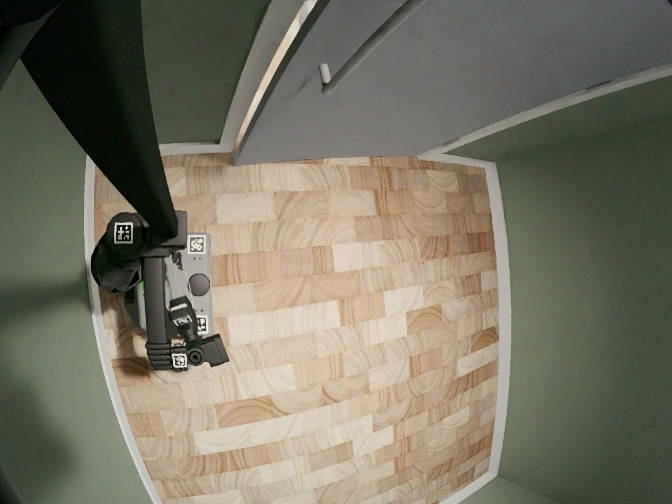

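Request:
execute_actions(actions=[{"r2":{"base":{"rotate_rad":-0.35}}}], cameras=[])

Request:
execute_actions(actions=[{"r2":{"base":{"translate_m":1.0}}}], cameras=[])

Request:
execute_actions(actions=[{"r2":{"base":{"translate_m":0.5}}}], cameras=[])

Request:
execute_actions(actions=[{"r2":{"base":{"rotate_rad":1.9},"joints":{"head_pan_rad":-1.57,"head_tilt_rad":-0.9,"wrist_yaw_rad":0}}}], cameras=["r2_nav_camera","r2_head_camera","r3_nav_camera"])

Scene clock: 363.20 s.
r1.base_odometry: x=-0.090 y=-0.973 heading=-2.111 (m, m, rad; r1's odometry frame)
r1.turned_by_wheels: +0.000 (rad since the last result)
r1.turned_by_imu: -0.001 (rad since the last result)
r1.base_tilt: forward=+1.0 right=+1.3 (deg)
r1.lidar_m: 1.49 2.63 2.77 2.50 2.50 1.70 1.53 1.13 0.70 0.63 0.63 0.78
r1.head_depth_mm: 1186 1255 1383 1396 1285 1167 1063 / 1520 1672 1584 1427 1285 1163 - / 2025 1853 1610 1433 1292 1169 - / 2171 1858 1621 1435 1289 1171 - / 2197 1866 1624 1444 1288 1171 - / 2193 1871 1629 1436 1299 1171 1086 / 2197 1895 1641 1443 1300 1177 1074
r1.base_status: not commanded
r1.joint_positions: lift_m=+0.310 arm_m=+0.020 wrist_yaw_rad=+3.347 wrist_pitch_rad=-0.416 wrist_roll_rad=-0.008 gripper_m=+0.000 head_pan_rad=-0.006 head_tilt_rad=-1.098
r1.joint_status: not commanded
r1.on_its_own: wrist_yaw_rad is held at +3.348, not at your +3.300, by its stall guard, which is not easing now
r1.motor_effort: left_wheel=-1(1) right_wheel=+0(0) lift_m=+40(41) arm_m=-1(1) wrist_yaw_rad=+2(1) wrist_pitch_rad=+8(8) wrist_roll_rad=+2(1) gripper_m=-2(2) head_pan_rad=+4(2) head_tilt_rad=-1(1) (%)
r1.hand_pose: x=-0.0670 y=+0.0549 z=+0.3231 quat_wxyz=(+0.074, +0.670, +0.217, +0.706) (m; r1's base frame)
r1.wrist_depth_mm: - - - - - - - / - - - - - - - / 959 939 948 961 951 - - / 755 771 761 766 755 755 760 / 615 625 624 - 626 624 624 / 520 522 - - 545 533 528 / 459 - - - - 461 462
r2.base_odometry: x=+5.498 y=+1.338 heading=+1.526 (m, m, rad; r2's odometry frame)
r2.turned_by_wheels: -0.350 (rad since the last result)
r2.turned_by_imu: -0.354 (rad since the last result)
r2.base_tilt: forward=-1.6 right=+3.2 (deg)
r2.lidar_m: 2.51 1.79 0.88 0.79 0.79 0.85 1.19 2.16 2.35 2.46 2.42 2.65
r2.head_depth_mm: 2574 2831 3101 2413 1860 1401 - / 2508 2655 2988 2438 1858 1502 1251 / 2408 2551 2957 2447 1855 1508 1263 / 2329 2492 2841 2439 1870 1497 1267 / 2255 2396 2733 2461 1863 1508 1269 / 2186 2360 2619 2442 1867 1508 1272 / 2122 2275 2134 2418 1873 1513 1278
r2.base_status: done
r2.joint_positions: lift_m=+0.950 arm_m=+0.003 wrist_yaw_rad=+1.568 wrist_pitch_rad=-0.227 wrist_roll_rad=-0.005 gripper_m=+0.105 head_pan_rad=-0.007 head_tilt_rad=-0.507
r2.joint_status: not commanded
r2.motor_effort: left_wheel=+2(4) right_wheel=-4(7) lift_m=+49(49) arm_m=-4(4) wrist_yaw_rad=+2(2) wrist_pitch_rad=+9(9) wrist_roll_rad=-1(1) gripper_m=-20(20) head_pan_rad=+2(2) head_tilt_rad=+3(4) (%)
r2.hand_pose: x=+0.2229 y=-0.1489 z=+1.0073 quat_wxyz=(+0.555, +0.552, -0.439, +0.441) (m; r2's base frame)
r2.wrist_depth_mm: - - - - - - - / - - - 113 136 - - / - - - 121 145 - - / - - 141 125 140 - - / - 137 182 137 155 - - / - 153 172 142 152 - - / - - 156 157 161 - -
r3.base_odometry: x=-1.260 y=-1.902 heading=-1.288 (m, m, rad; r3's odometry frame)
r3.turned_by_wheels: +0.000 (rad since the last result)
r3.turned_by_imu: +0.001 (rad since the last result)
r3.base_tilt: forward=+0.1 right=+0.0 (deg)
r3.lidar_m: 1.67 0.80 0.54 0.51 0.52 0.44 0.41 0.42 0.54 1.21 1.83 1.79
r3.head_depth_mm: 1735 1793 1600 1436 1305 1193 1099 / 1703 1806 1586 1428 1299 1195 1125 / 1688 1772 1583 1433 1294 1192 1133 / 1669 1764 1577 1429 1297 1185 1128 / 1654 1783 1589 1419 1295 1184 1126 / 1632 1769 1584 1416 1297 1186 1102 / 1619 1772 1584 1412 1292 1180 1087
r3.base_status: not commanded
r3.joint_positions: lift_m=+0.310 arm_m=-0.003 wrist_yaw_rad=+3.450 wrist_pitch_rad=-0.316 wrist_roll_rad=+0.000 gripper_m=+0.037 head_pan_rad=+0.005 head_tilt_rad=-1.099
r3.joint_status: not commanded
r3.motor_effort: left_wheel=+1(0) right_wheel=-1(1) lift_m=+33(33) arm_m=-2(1) wrist_yaw_rad=+0(1) wrist_pitch_rad=+10(10) wrist_roll_rad=+0(0) gripper_m=+0(0) head_pan_rad=-3(2) head_tilt_rad=-1(2) (%)
r3.hand_pose: x=-0.0930 y=+0.0826 z=+0.3461 quat_wxyz=(+0.003, +0.673, +0.217, +0.707) (m; r3's base frame)
r3.wrist_depth_mm: 354 482 533 520 481 455 445 / 360 487 565 544 513 491 469 / 365 495 609 586 557 521 509 / 371 502 663 644 595 572 546 / 373 517 692 674 635 614 586 / 382 510 615 608 643 620 601 / 380 486 - 526 516 517 519
pictures: none
No camera images: the call's "cameras" was empty. Leave "cameras" out to get every camera's image.

Scene clock: 374.17 s.
r1.base_odometry: x=-0.090 y=-0.973 heading=-2.111 (m, m, rad; r1's odometry frame)
r1.turned_by_wheels: +0.000 (rad since the last result)
r1.turned_by_imu: -0.002 (rad since the last result)
r1.base_tilt: forward=+0.9 right=+1.3 (deg)
r1.lidar_m: 1.49 2.63 2.77 2.50 2.51 1.70 1.53 1.13 0.71 0.63 0.63 0.78
r1.head_depth_mm: 1185 1254 1367 1396 1277 1163 1067 / 1529 1675 1580 1431 1288 1166 - / 2034 1859 1623 1438 1288 1174 - / 2173 1854 1614 1434 1290 1171 - / 2188 1870 1626 1441 1297 1169 - / 2212 1875 1624 1445 1296 1178 1093 / 2210 1879 1631 1449 1298 1178 1075
r1.base_status: not commanded
r1.joint_positions: lift_m=+0.310 arm_m=+0.020 wrist_yaw_rad=+3.347 wrist_pitch_rad=-0.416 wrist_roll_rad=-0.008 gripper_m=+0.000 head_pan_rad=-0.006 head_tilt_rad=-1.098
r1.joint_status: not commanded
r1.on_its_own: wrist_yaw_rad is held at +3.348, not at your +3.300, by its stall guard, which is not easing now
r1.motor_effort: left_wheel=-1(1) right_wheel=+0(0) lift_m=+40(40) arm_m=-2(2) wrist_yaw_rad=+2(2) wrist_pitch_rad=+8(8) wrist_roll_rad=+2(2) gripper_m=-2(2) head_pan_rad=+3(3) head_tilt_rad=-1(1) (%)
r1.hand_pose: x=-0.0670 y=+0.0549 z=+0.3231 quat_wxyz=(+0.074, +0.670, +0.217, +0.706) (m; r1's base frame)
r1.wrist_depth_mm: - - - - - - - / - - - - - - - / 939 954 939 964 927 - - / 751 755 757 760 745 759 765 / 614 613 620 - 628 612 625 / 522 517 - - 541 514 537 / 456 - - - - 454 461
r2.base_odometry: x=+5.543 y=+2.337 heading=+1.526 (m, m, rad; r2's odometry frame)
r2.turned_by_wheels: +0.000 (rad since the last result)
r2.turned_by_imu: +0.004 (rad since the last result)
r2.base_tilt: forward=-1.6 right=+3.2 (deg)
r2.lidar_m: 1.58 1.23 1.33 1.08 1.07 1.17 1.82 3.06 2.58 2.08 2.06 1.53
r2.head_depth_mm: 1639 1807 1560 1707 1809 1400 - / 1585 1751 1564 1253 1854 1503 1254 / 1524 1681 1573 1248 1856 1501 1265 / 1475 1615 1571 1190 1862 1506 1265 / 1434 1556 1580 1139 1863 1511 1272 / 1384 1505 1585 1092 1874 1510 1268 / 1349 1459 1530 1094 1810 1509 1276
r2.base_status: done
r2.joint_positions: lift_m=+0.950 arm_m=+0.003 wrist_yaw_rad=+1.568 wrist_pitch_rad=-0.227 wrist_roll_rad=-0.005 gripper_m=+0.105 head_pan_rad=-0.007 head_tilt_rad=-0.507
r2.joint_status: not commanded
r2.motor_effort: left_wheel=+1(7) right_wheel=-3(3) lift_m=+49(49) arm_m=-4(4) wrist_yaw_rad=+2(1) wrist_pitch_rad=+9(9) wrist_roll_rad=-1(1) gripper_m=-19(20) head_pan_rad=+3(2) head_tilt_rad=+3(4) (%)
r2.hand_pose: x=+0.2229 y=-0.1489 z=+1.0073 quat_wxyz=(+0.555, +0.552, -0.439, +0.441) (m; r2's base frame)
r2.wrist_depth_mm: - - - - - - - / - - - 115 136 - - / - - - 120 144 - - / 833 848 142 125 140 - - / - 137 183 136 155 - - / - 153 171 141 152 - - / - - 155 157 162 - -
r3.base_odometry: x=-1.260 y=-1.902 heading=-1.288 (m, m, rad; r3's odometry frame)
r3.turned_by_wheels: +0.000 (rad since the last result)
r3.turned_by_imu: +0.003 (rad since the last result)
r3.base_tilt: forward=+0.1 right=+0.0 (deg)
r3.lidar_m: 1.67 0.80 0.54 0.51 0.51 0.44 0.41 0.42 0.54 1.21 1.83 1.79
r3.head_depth_mm: 1726 1800 1591 1438 1305 1196 1104 / 1710 1801 1587 1429 1312 1191 1126 / 1695 1779 1592 1426 1304 1190 1129 / 1671 1765 1584 1423 1300 1190 1130 / 1655 1773 1583 1424 1300 1187 1122 / 1641 1773 1576 1418 1289 1178 1105 / 1618 1770 1566 1415 1290 1184 1091
r3.base_status: not commanded
r3.joint_positions: lift_m=+0.310 arm_m=-0.003 wrist_yaw_rad=+3.450 wrist_pitch_rad=-0.316 wrist_roll_rad=+0.000 gripper_m=+0.037 head_pan_rad=+0.005 head_tilt_rad=-1.099
r3.joint_status: not commanded
r3.motor_effort: left_wheel=+0(1) right_wheel=-1(0) lift_m=+33(33) arm_m=-1(1) wrist_yaw_rad=+0(1) wrist_pitch_rad=+10(10) wrist_roll_rad=+0(0) gripper_m=+0(0) head_pan_rad=-2(3) head_tilt_rad=-2(1) (%)
r3.hand_pose: x=-0.0930 y=+0.0826 z=+0.3461 quat_wxyz=(+0.003, +0.673, +0.217, +0.707) (m; r3's base frame)
r3.wrist_depth_mm: 354 483 526 509 479 458 451 / 359 486 570 547 512 488 471 / 363 494 621 604 557 526 507 / 370 508 668 637 585 565 547 / 372 523 691 675 646 610 591 / 380 514 625 614 650 617 609 / 387 495 - 525 515 519 517
pictures: none
No camera images: the call's "cameras" was empty. Leave "cameras" out to get every camera's image.

Scene clock: 380.13 s.
r1.base_odometry: x=-0.090 y=-0.973 heading=-2.111 (m, m, rad; r1's odometry frame)
r1.turned_by_wheels: +0.000 (rad since the last result)
r1.turned_by_imu: -0.001 (rad since the last result)
r1.base_tilt: forward=+1.0 right=+1.4 (deg)
r1.lidar_m: 1.49 2.63 2.76 2.50 2.51 1.69 1.53 1.13 0.71 0.63 0.63 0.78
r1.head_depth_mm: 1185 1259 1373 1392 1284 1163 1063 / 1528 1675 1574 1428 1279 1167 - / 2031 1854 1613 1434 1282 1166 - / 2159 1866 1622 1437 1291 1173 - / 2197 1866 1621 1441 1293 1175 - / 2205 1869 1638 1435 1300 1174 1092 / 2214 1867 1631 1449 1296 1179 1077
r1.base_status: not commanded
r1.joint_positions: lift_m=+0.310 arm_m=+0.020 wrist_yaw_rad=+3.347 wrist_pitch_rad=-0.416 wrist_roll_rad=-0.008 gripper_m=+0.000 head_pan_rad=-0.006 head_tilt_rad=-1.098
r1.joint_status: not commanded
r1.on_its_own: wrist_yaw_rad is held at +3.348, not at your +3.300, by its stall guard, which is not easing now
r1.motor_effort: left_wheel=-1(1) right_wheel=+0(0) lift_m=+41(41) arm_m=-2(1) wrist_yaw_rad=+2(2) wrist_pitch_rad=+8(8) wrist_roll_rad=+2(1) gripper_m=-2(3) head_pan_rad=+3(3) head_tilt_rad=-1(1) (%)
r1.hand_pose: x=-0.0670 y=+0.0549 z=+0.3231 quat_wxyz=(+0.074, +0.670, +0.217, +0.706) (m; r1's base frame)
r1.wrist_depth_mm: - - - - - - - / - - - - - - - / 934 945 937 963 967 - - / 737 753 747 749 760 762 761 / 606 621 618 - 622 615 617 / 525 520 - - 535 528 532 / 457 - - - - 459 460
r2.base_odometry: x=+5.565 y=+2.837 heading=+1.526 (m, m, rad; r2's odometry frame)
r2.turned_by_wheels: +0.000 (rad since the last result)
r2.turned_by_imu: +0.002 (rad since the last result)
r2.base_tilt: forward=-1.6 right=+3.2 (deg)
r2.lidar_m: 1.20 1.18 0.86 1.26 1.25 1.37 2.26 3.52 2.34 1.89 1.88 1.06
r2.head_depth_mm: 1168 1287 1403 1079 825 687 - / 1121 1239 1358 1081 825 709 1249 / 1083 1192 1319 1086 827 690 1269 / 1047 1148 1276 1089 828 669 1264 / 1014 1109 1221 1092 832 671 1217 / 983 1069 1177 1089 832 674 1191 / 957 1036 1138 1092 833 674 608
r2.base_status: done
r2.joint_positions: lift_m=+0.950 arm_m=+0.003 wrist_yaw_rad=+1.568 wrist_pitch_rad=-0.227 wrist_roll_rad=-0.005 gripper_m=+0.105 head_pan_rad=-0.007 head_tilt_rad=-0.507
r2.joint_status: not commanded
r2.motor_effort: left_wheel=+0(6) right_wheel=-3(4) lift_m=+49(49) arm_m=-4(4) wrist_yaw_rad=+1(1) wrist_pitch_rad=+9(9) wrist_roll_rad=-1(1) gripper_m=-20(19) head_pan_rad=+3(3) head_tilt_rad=+3(3) (%)
r2.hand_pose: x=+0.2229 y=-0.1489 z=+1.0073 quat_wxyz=(+0.555, +0.552, -0.439, +0.441) (m; r2's base frame)
r2.wrist_depth_mm: 896 976 - - - - - / 945 - - 114 136 - - / - - - 120 144 - - / 841 797 141 126 140 - - / 640 137 182 137 155 766 - / 513 153 171 141 151 - - / 423 450 156 157 161 - -
r3.base_odometry: x=-1.260 y=-1.902 heading=-1.288 (m, m, rad; r3's odometry frame)
r3.turned_by_wheels: +0.000 (rad since the last result)
r3.turned_by_imu: +0.002 (rad since the last result)
r3.base_tilt: forward=+0.1 right=+0.0 (deg)
r3.lidar_m: 1.67 0.80 0.54 0.51 0.52 0.44 0.41 0.42 0.54 1.21 1.82 1.79
r3.head_depth_mm: 1733 1789 1587 1431 1299 1194 1103 / 1716 1799 1601 1432 1312 1195 1125 / 1697 1784 1581 1434 1297 1189 1132 / 1668 1794 1599 1429 1298 1184 1126 / 1645 1767 1573 1420 1298 1186 1126 / 1637 1777 1578 1418 1290 1188 1105 / 1614 1771 1575 1419 1289 1185 1089
r3.base_status: not commanded
r3.joint_positions: lift_m=+0.310 arm_m=-0.003 wrist_yaw_rad=+3.450 wrist_pitch_rad=-0.316 wrist_roll_rad=+0.000 gripper_m=+0.037 head_pan_rad=+0.005 head_tilt_rad=-1.099
r3.joint_status: not commanded
r3.motor_effort: left_wheel=+0(1) right_wheel=-1(1) lift_m=+33(32) arm_m=-1(1) wrist_yaw_rad=+0(0) wrist_pitch_rad=+10(11) wrist_roll_rad=+0(0) gripper_m=+0(0) head_pan_rad=-2(3) head_tilt_rad=-1(1) (%)
r3.hand_pose: x=-0.0930 y=+0.0826 z=+0.3461 quat_wxyz=(+0.003, +0.673, +0.217, +0.707) (m; r3's base frame)
r3.wrist_depth_mm: 356 478 531 510 477 460 443 / 358 488 578 550 505 491 474 / 365 498 613 592 553 519 513 / 371 507 665 640 594 569 539 / 374 514 701 673 629 611 585 / 379 505 618 624 635 619 610 / 381 491 - 532 511 521 515
pictures: none
No camera images: the call's "cameras" was empty. Leave "cameras" out to get every camera's image.

Scene clock: 384.07 s.
r1.base_odometry: x=-0.090 y=-0.973 heading=-2.111 (m, m, rad; r1's odometry frame)
r1.turned_by_wheels: +0.000 (rad since the last result)
r1.turned_by_imu: -0.001 (rad since the last result)
r1.base_tilt: forward=+0.9 right=+1.4 (deg)
r1.lidar_m: 1.49 2.62 2.78 2.50 2.51 1.69 1.53 1.13 0.71 0.62 0.63 0.78
r1.head_depth_mm: 1187 1255 1374 1397 1279 1165 1063 / 1531 1670 1587 1425 1285 1172 - / 2027 1846 1618 1434 1293 1168 - / 2176 1856 1621 1435 1282 1169 - / 2171 1859 1635 1437 1291 1166 - / 2201 1884 1617 1447 1290 1168 1086 / 2195 1869 1633 1444 1303 1176 1075
r1.base_status: not commanded
r1.joint_positions: lift_m=+0.310 arm_m=+0.020 wrist_yaw_rad=+3.347 wrist_pitch_rad=-0.416 wrist_roll_rad=-0.008 gripper_m=+0.000 head_pan_rad=-0.006 head_tilt_rad=-1.098
r1.joint_status: not commanded
r1.on_its_own: wrist_yaw_rad is held at +3.348, not at your +3.300, by its stall guard, which is not easing now
r1.motor_effort: left_wheel=-1(2) right_wheel=+0(0) lift_m=+40(41) arm_m=-2(1) wrist_yaw_rad=+2(2) wrist_pitch_rad=+8(8) wrist_roll_rad=+2(1) gripper_m=-2(2) head_pan_rad=+4(3) head_tilt_rad=-1(0) (%)
r1.hand_pose: x=-0.0670 y=+0.0549 z=+0.3231 quat_wxyz=(+0.074, +0.670, +0.217, +0.706) (m; r1's base frame)
r1.wrist_depth_mm: - - - - - - - / - - - - - - - / 955 942 978 960 944 - - / 741 748 754 756 751 759 738 / 615 613 617 - 618 627 626 / 526 521 - - 547 526 533 / 457 - - - - 454 464
r2.base_odometry: x=+5.565 y=+2.837 heading=-2.857 (m, m, rad; r2's odometry frame)
r2.turned_by_wheels: +1.900 (rad since the last result)
r2.turned_by_imu: +1.921 (rad since the last result)
r2.base_tilt: forward=-1.6 right=+3.2 (deg)
r2.lidar_m: 1.25 1.28 1.82 3.53 2.78 1.97 1.88 1.76 1.06 1.19 0.86 1.31
r2.head_depth_mm: 1067 949 781 - - 1185 1105 / 1076 362 - - - 1210 1137 / 1080 388 - - - 1210 1144 / 1082 966 473 706 1384 1233 1127 / 1089 968 791 707 1386 1236 1111 / 1084 975 812 710 1394 1239 1118 / 1091 974 815 714 1377 1236 1117
r2.base_status: done
r2.joint_positions: lift_m=+0.950 arm_m=+0.003 wrist_yaw_rad=+0.003 wrist_pitch_rad=-0.227 wrist_roll_rad=-0.005 gripper_m=+0.105 head_pan_rad=-1.563 head_tilt_rad=-0.889
r2.joint_status: all done
r2.motor_effort: left_wheel=-3(6) right_wheel=+3(6) lift_m=+49(49) arm_m=-4(4) wrist_yaw_rad=-3(1) wrist_pitch_rad=+9(9) wrist_roll_rad=-1(1) gripper_m=-20(19) head_pan_rad=-2(34) head_tilt_rad=-5(30) (%)
r2.hand_pose: x=-0.0209 y=-0.3924 z=+1.0073 quat_wxyz=(+0.705, +0.081, -0.701, -0.079) (m; r2's base frame)
r2.wrist_depth_mm: 850 858 875 876 877 899 915 / 897 927 941 114 135 975 - / 967 961 951 121 145 - - / 892 807 142 125 141 988 - / 630 137 183 136 155 716 754 / 532 154 172 141 151 576 574 / 427 419 155 157 161 462 476
r3.base_odometry: x=-1.260 y=-1.902 heading=-1.288 (m, m, rad; r3's odometry frame)
r3.turned_by_wheels: +0.000 (rad since the last result)
r3.turned_by_imu: +0.001 (rad since the last result)
r3.base_tilt: forward=+0.1 right=+0.0 (deg)
r3.lidar_m: 1.67 0.80 0.54 0.51 0.52 0.44 0.41 0.42 0.54 1.22 1.82 1.78
r3.head_depth_mm: 1733 1803 1591 1426 1299 1191 1103 / 1709 1794 1591 1431 1304 1190 1124 / 1703 1794 1591 1422 1297 1194 1130 / 1682 1788 1591 1425 1301 1187 1129 / 1653 1794 1582 1417 1298 1186 1126 / 1638 1785 1585 1414 1297 1193 1104 / 1611 1761 1568 1413 1284 1182 1093
r3.base_status: not commanded
r3.joint_positions: lift_m=+0.310 arm_m=-0.003 wrist_yaw_rad=+3.450 wrist_pitch_rad=-0.316 wrist_roll_rad=+0.000 gripper_m=+0.037 head_pan_rad=+0.005 head_tilt_rad=-1.099
r3.joint_status: not commanded
r3.motor_effort: left_wheel=+0(1) right_wheel=-1(0) lift_m=+33(33) arm_m=-1(1) wrist_yaw_rad=+0(1) wrist_pitch_rad=+10(10) wrist_roll_rad=+0(0) gripper_m=+0(0) head_pan_rad=-2(3) head_tilt_rad=-1(1) (%)
r3.hand_pose: x=-0.0930 y=+0.0826 z=+0.3461 quat_wxyz=(+0.003, +0.673, +0.217, +0.707) (m; r3's base frame)
r3.wrist_depth_mm: 356 475 532 514 477 457 443 / 359 490 567 542 508 486 469 / 365 496 607 588 551 525 511 / 367 505 658 655 600 563 542 / 374 521 698 694 630 617 589 / 380 515 619 608 648 618 593 / 384 485 - 534 512 513 519
pictures: r2_head_camera (sideways: a quarter turn clockwise sets it upright), r2_nav_camera (sideways: a quarter turn counterclockwise sets it upright), r3_nav_camera (sideways: a quarter turn counterclockwise sets it upright)
camera_calibration (this result's frames):
r2_head_camera: T_world_to_cam=[[-0.0227328, 0.799144, -0.60071, 0.799631], [0.999535, 0.0303712, 0.00257805, -0.00834938], [0.0203045, -0.600372, -0.799463, 0.994245], [0, 0, 0, 1]] pos_world=[0.00633574, -0.0418497, 1.27523]
r2_nav_camera: T_world_to_cam=[[-0.022823, -0.759941, 0.649591, -0.804854], [-0.999598, 0.028282, -0.00203374, 0.0622397], [-0.0168262, -0.649376, -0.760281, 0.947239], [0, 0, 0, 1]] pos_world=[0.059784, 0.00171273, 1.24312]
r3_nav_camera: T_world_to_cam=[[0.913878, -0.0353301, 0.404449, -0.482281], [-0.0119289, -0.998113, -0.0602347, 0.131168], [0.405814, 0.0502225, -0.912575, 1.13752], [0, 0, 0, 1]] pos_world=[-0.0193083, 0.0567526, 1.24103]
Images, in order (width x height): r2_head_camera 896x504, r2_nav_camera 672x504, r3_nav_camera 672x504.

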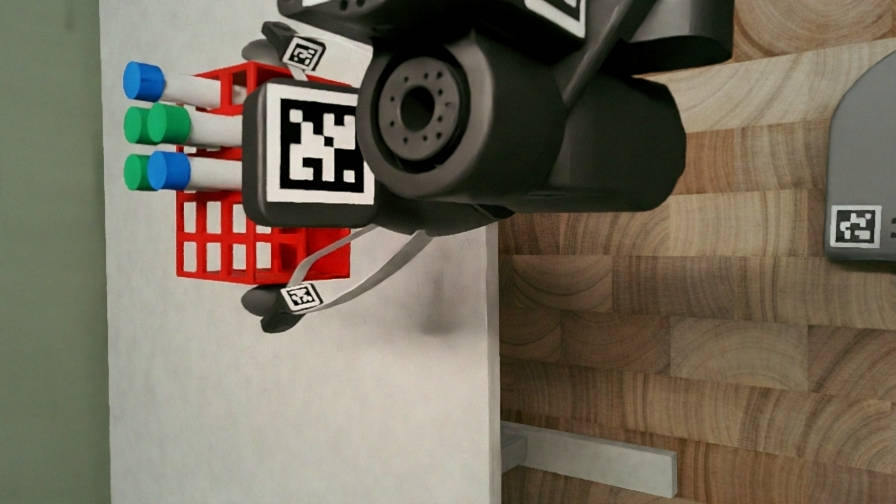

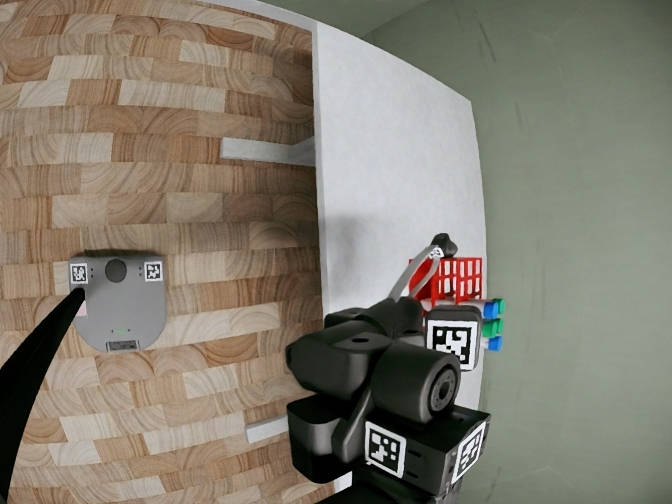

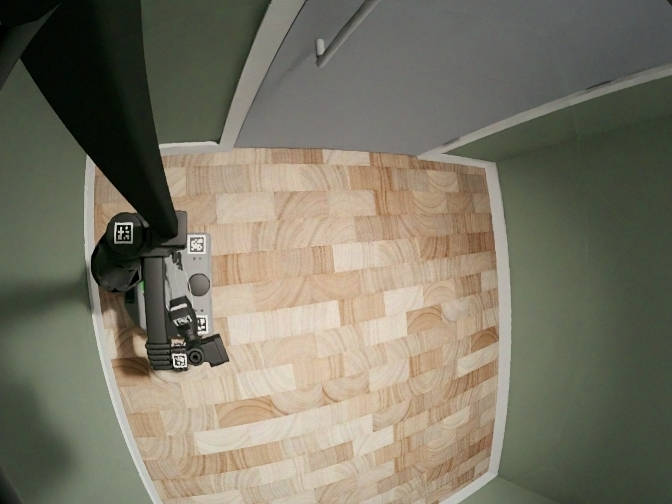

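Request:
execute_actions(actions=[{"r2":{"joints":{"arm_m":0.3,"lift_m":0.76,"head_tilt_rad":-0.6}}}], cameras=["r2_wrist_camera","r2_head_camera"])

Scene clock: 387.97 s.
r1.base_odometry: x=-0.090 y=-0.973 heading=-2.111 (m, m, rad; r1's odometry frame)
r1.turned_by_wheels: +0.000 (rad since the last result)
r1.turned_by_imu: -0.001 (rad since the last result)
r1.base_tilt: forward=+0.9 right=+1.4 (deg)
r1.lidar_m: 1.49 2.63 2.77 2.49 2.51 1.69 1.53 1.13 0.71 0.63 0.63 0.78
r1.head_depth_mm: 1184 1256 1380 1395 1272 1163 1060 / 1530 1671 1581 1432 1283 1165 - / 2028 1840 1610 1436 1279 1168 - / 2185 1859 1621 1432 1294 1171 - / 2178 1858 1627 1438 1290 1170 - / 2193 1863 1623 1444 1304 1173 1087 / 2194 1875 1628 1435 1297 1177 1079
r1.base_status: not commanded
r1.joint_positions: lift_m=+0.310 arm_m=+0.020 wrist_yaw_rad=+3.347 wrist_pitch_rad=-0.416 wrist_roll_rad=-0.008 gripper_m=+0.000 head_pan_rad=-0.006 head_tilt_rad=-1.098
r1.joint_status: not commanded
r1.on_its_own: wrist_yaw_rad is held at +3.348, not at your +3.300, by its stall guard, which is not easing now
r1.motor_effort: left_wheel=-1(1) right_wheel=+0(0) lift_m=+40(40) arm_m=-2(2) wrist_yaw_rad=+2(2) wrist_pitch_rad=+8(8) wrist_roll_rad=+1(2) gripper_m=-3(2) head_pan_rad=+3(2) head_tilt_rad=-1(1) (%)
r1.hand_pose: x=-0.0670 y=+0.0549 z=+0.3231 quat_wxyz=(+0.074, +0.670, +0.217, +0.706) (m; r1's base frame)
r1.wrist_depth_mm: - - - - - - - / - - - - - - - / 946 947 969 957 961 - - / 746 738 753 744 744 765 749 / 618 627 618 - 623 624 626 / 525 525 - - 550 529 526 / 457 - - - - 460 460
r2.base_odometry: x=+5.565 y=+2.837 heading=-2.857 (m, m, rad; r2's odometry frame)
r2.turned_by_wheels: +0.000 (rad since the last result)
r2.turned_by_imu: +0.000 (rad since the last result)
r2.base_tilt: forward=-1.6 right=+3.3 (deg)
r2.lidar_m: 1.25 1.29 1.82 3.50 2.79 1.97 1.88 1.76 1.06 1.19 0.86 1.31
r2.head_depth_mm: 999 1113 1193 941 764 - 1177 / 1000 1111 1192 998 687 667 1197 / 999 1115 1192 754 703 668 1205 / 999 1117 1194 873 747 669 1207 / 1000 1115 1196 937 750 673 1202 / 1001 1117 1203 940 750 672 1208 / 1002 1117 1205 941 751 674 1205
r2.base_status: not commanded
r2.joint_positions: lift_m=+0.760 arm_m=+0.300 wrist_yaw_rad=+0.001 wrist_pitch_rad=-0.228 wrist_roll_rad=-0.005 gripper_m=+0.105 head_pan_rad=-1.563 head_tilt_rad=-0.606
r2.joint_status: all done
r2.motor_effort: left_wheel=-3(2) right_wheel=+2(4) lift_m=+39(43) arm_m=+3(4) wrist_yaw_rad=-2(3) wrist_pitch_rad=+9(9) wrist_roll_rad=-1(1) gripper_m=-19(20) head_pan_rad=-3(3) head_tilt_rad=+3(24) (%)
r2.hand_pose: x=-0.0212 y=-0.6889 z=+0.8175 quat_wxyz=(+0.704, +0.081, -0.701, -0.080) (m; r2's base frame)
r2.wrist_depth_mm: 577 593 591 592 596 611 612 / 628 624 639 114 136 647 668 / 590 605 657 121 144 695 693 / 409 388 142 126 140 490 507 / 310 138 183 137 155 356 362 / 259 153 172 142 151 281 284 / 206 206 155 158 161 229 236
r3.base_odometry: x=-1.260 y=-1.902 heading=-1.288 (m, m, rad; r3's odometry frame)
r3.turned_by_wheels: +0.000 (rad since the last result)
r3.turned_by_imu: +0.001 (rad since the last result)
r3.base_tilt: forward=+0.1 right=+0.1 (deg)
r3.lidar_m: 1.67 0.80 0.54 0.51 0.52 0.44 0.41 0.42 0.54 1.22 1.82 1.78
r3.head_depth_mm: 1736 1797 1587 1438 1310 1196 1104 / 1713 1783 1593 1429 1301 1197 1127 / 1690 1778 1591 1430 1297 1183 1125 / 1673 1785 1585 1428 1298 1188 1124 / 1647 1779 1571 1426 1296 1189 1126 / 1640 1768 1569 1416 1291 1191 1104 / 1611 1765 1567 1432 1292 1184 1092
r3.base_status: not commanded
r3.joint_positions: lift_m=+0.310 arm_m=-0.003 wrist_yaw_rad=+3.450 wrist_pitch_rad=-0.316 wrist_roll_rad=+0.000 gripper_m=+0.037 head_pan_rad=+0.005 head_tilt_rad=-1.099
r3.joint_status: not commanded
r3.motor_effort: left_wheel=+0(0) right_wheel=-1(1) lift_m=+33(33) arm_m=-1(1) wrist_yaw_rad=+0(0) wrist_pitch_rad=+10(10) wrist_roll_rad=+0(0) gripper_m=+0(0) head_pan_rad=-1(2) head_tilt_rad=-2(1) (%)
r3.hand_pose: x=-0.0930 y=+0.0826 z=+0.3461 quat_wxyz=(+0.003, +0.673, +0.217, +0.707) (m; r3's base frame)
r3.wrist_depth_mm: 353 482 517 517 476 455 445 / 359 488 566 553 512 483 471 / 369 503 616 593 553 529 510 / 369 501 667 641 597 567 550 / 373 518 700 676 641 619 578 / 380 515 628 613 639 624 609 / 384 490 - 534 523 519 518
pictures: r2_head_camera (sideways: a quarter turn clockwise sets it upright), r2_wrist_camera
camera_calibration (this result's frames):
r2_head_camera: T_world_to_cam=[[-0.0211543, 0.599793, -0.799876, 1.05917], [0.999538, 0.0301353, -0.00383763, 0.0000033383], [0.0218027, -0.799588, -0.600153, 0.735016], [0, 0, 0, 1]] pos_world=[0.0063774, -0.0475744, 1.28833]
r2_wrist_camera: T_world_to_cam=[[-0.998102, 0.0179962, 0.058889, -0.0634026], [-0.0464967, 0.406734, -0.912363, 1.05231], [-0.0403712, -0.913369, -0.405126, -0.134496], [0, 0, 0, 1]] pos_world=[-0.019783, -0.549714, 0.909335]
Images, in order (width x height): r2_head_camera 896x504, r2_wrist_camera 644x364.

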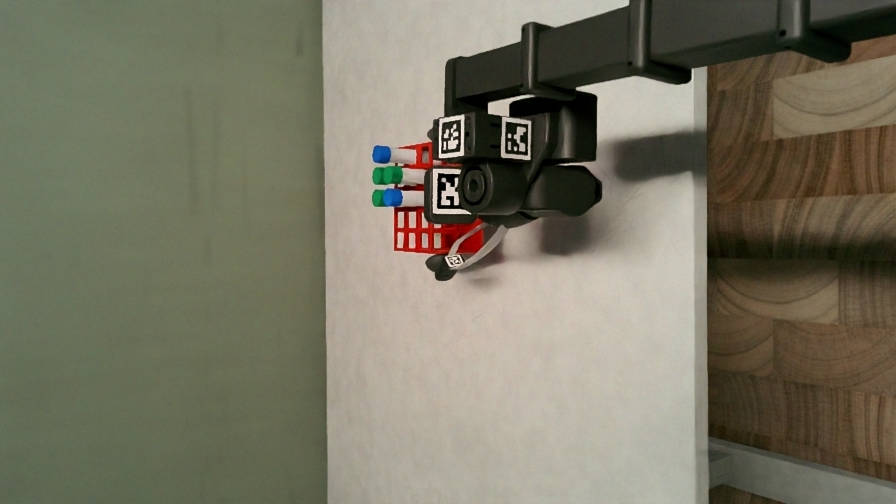

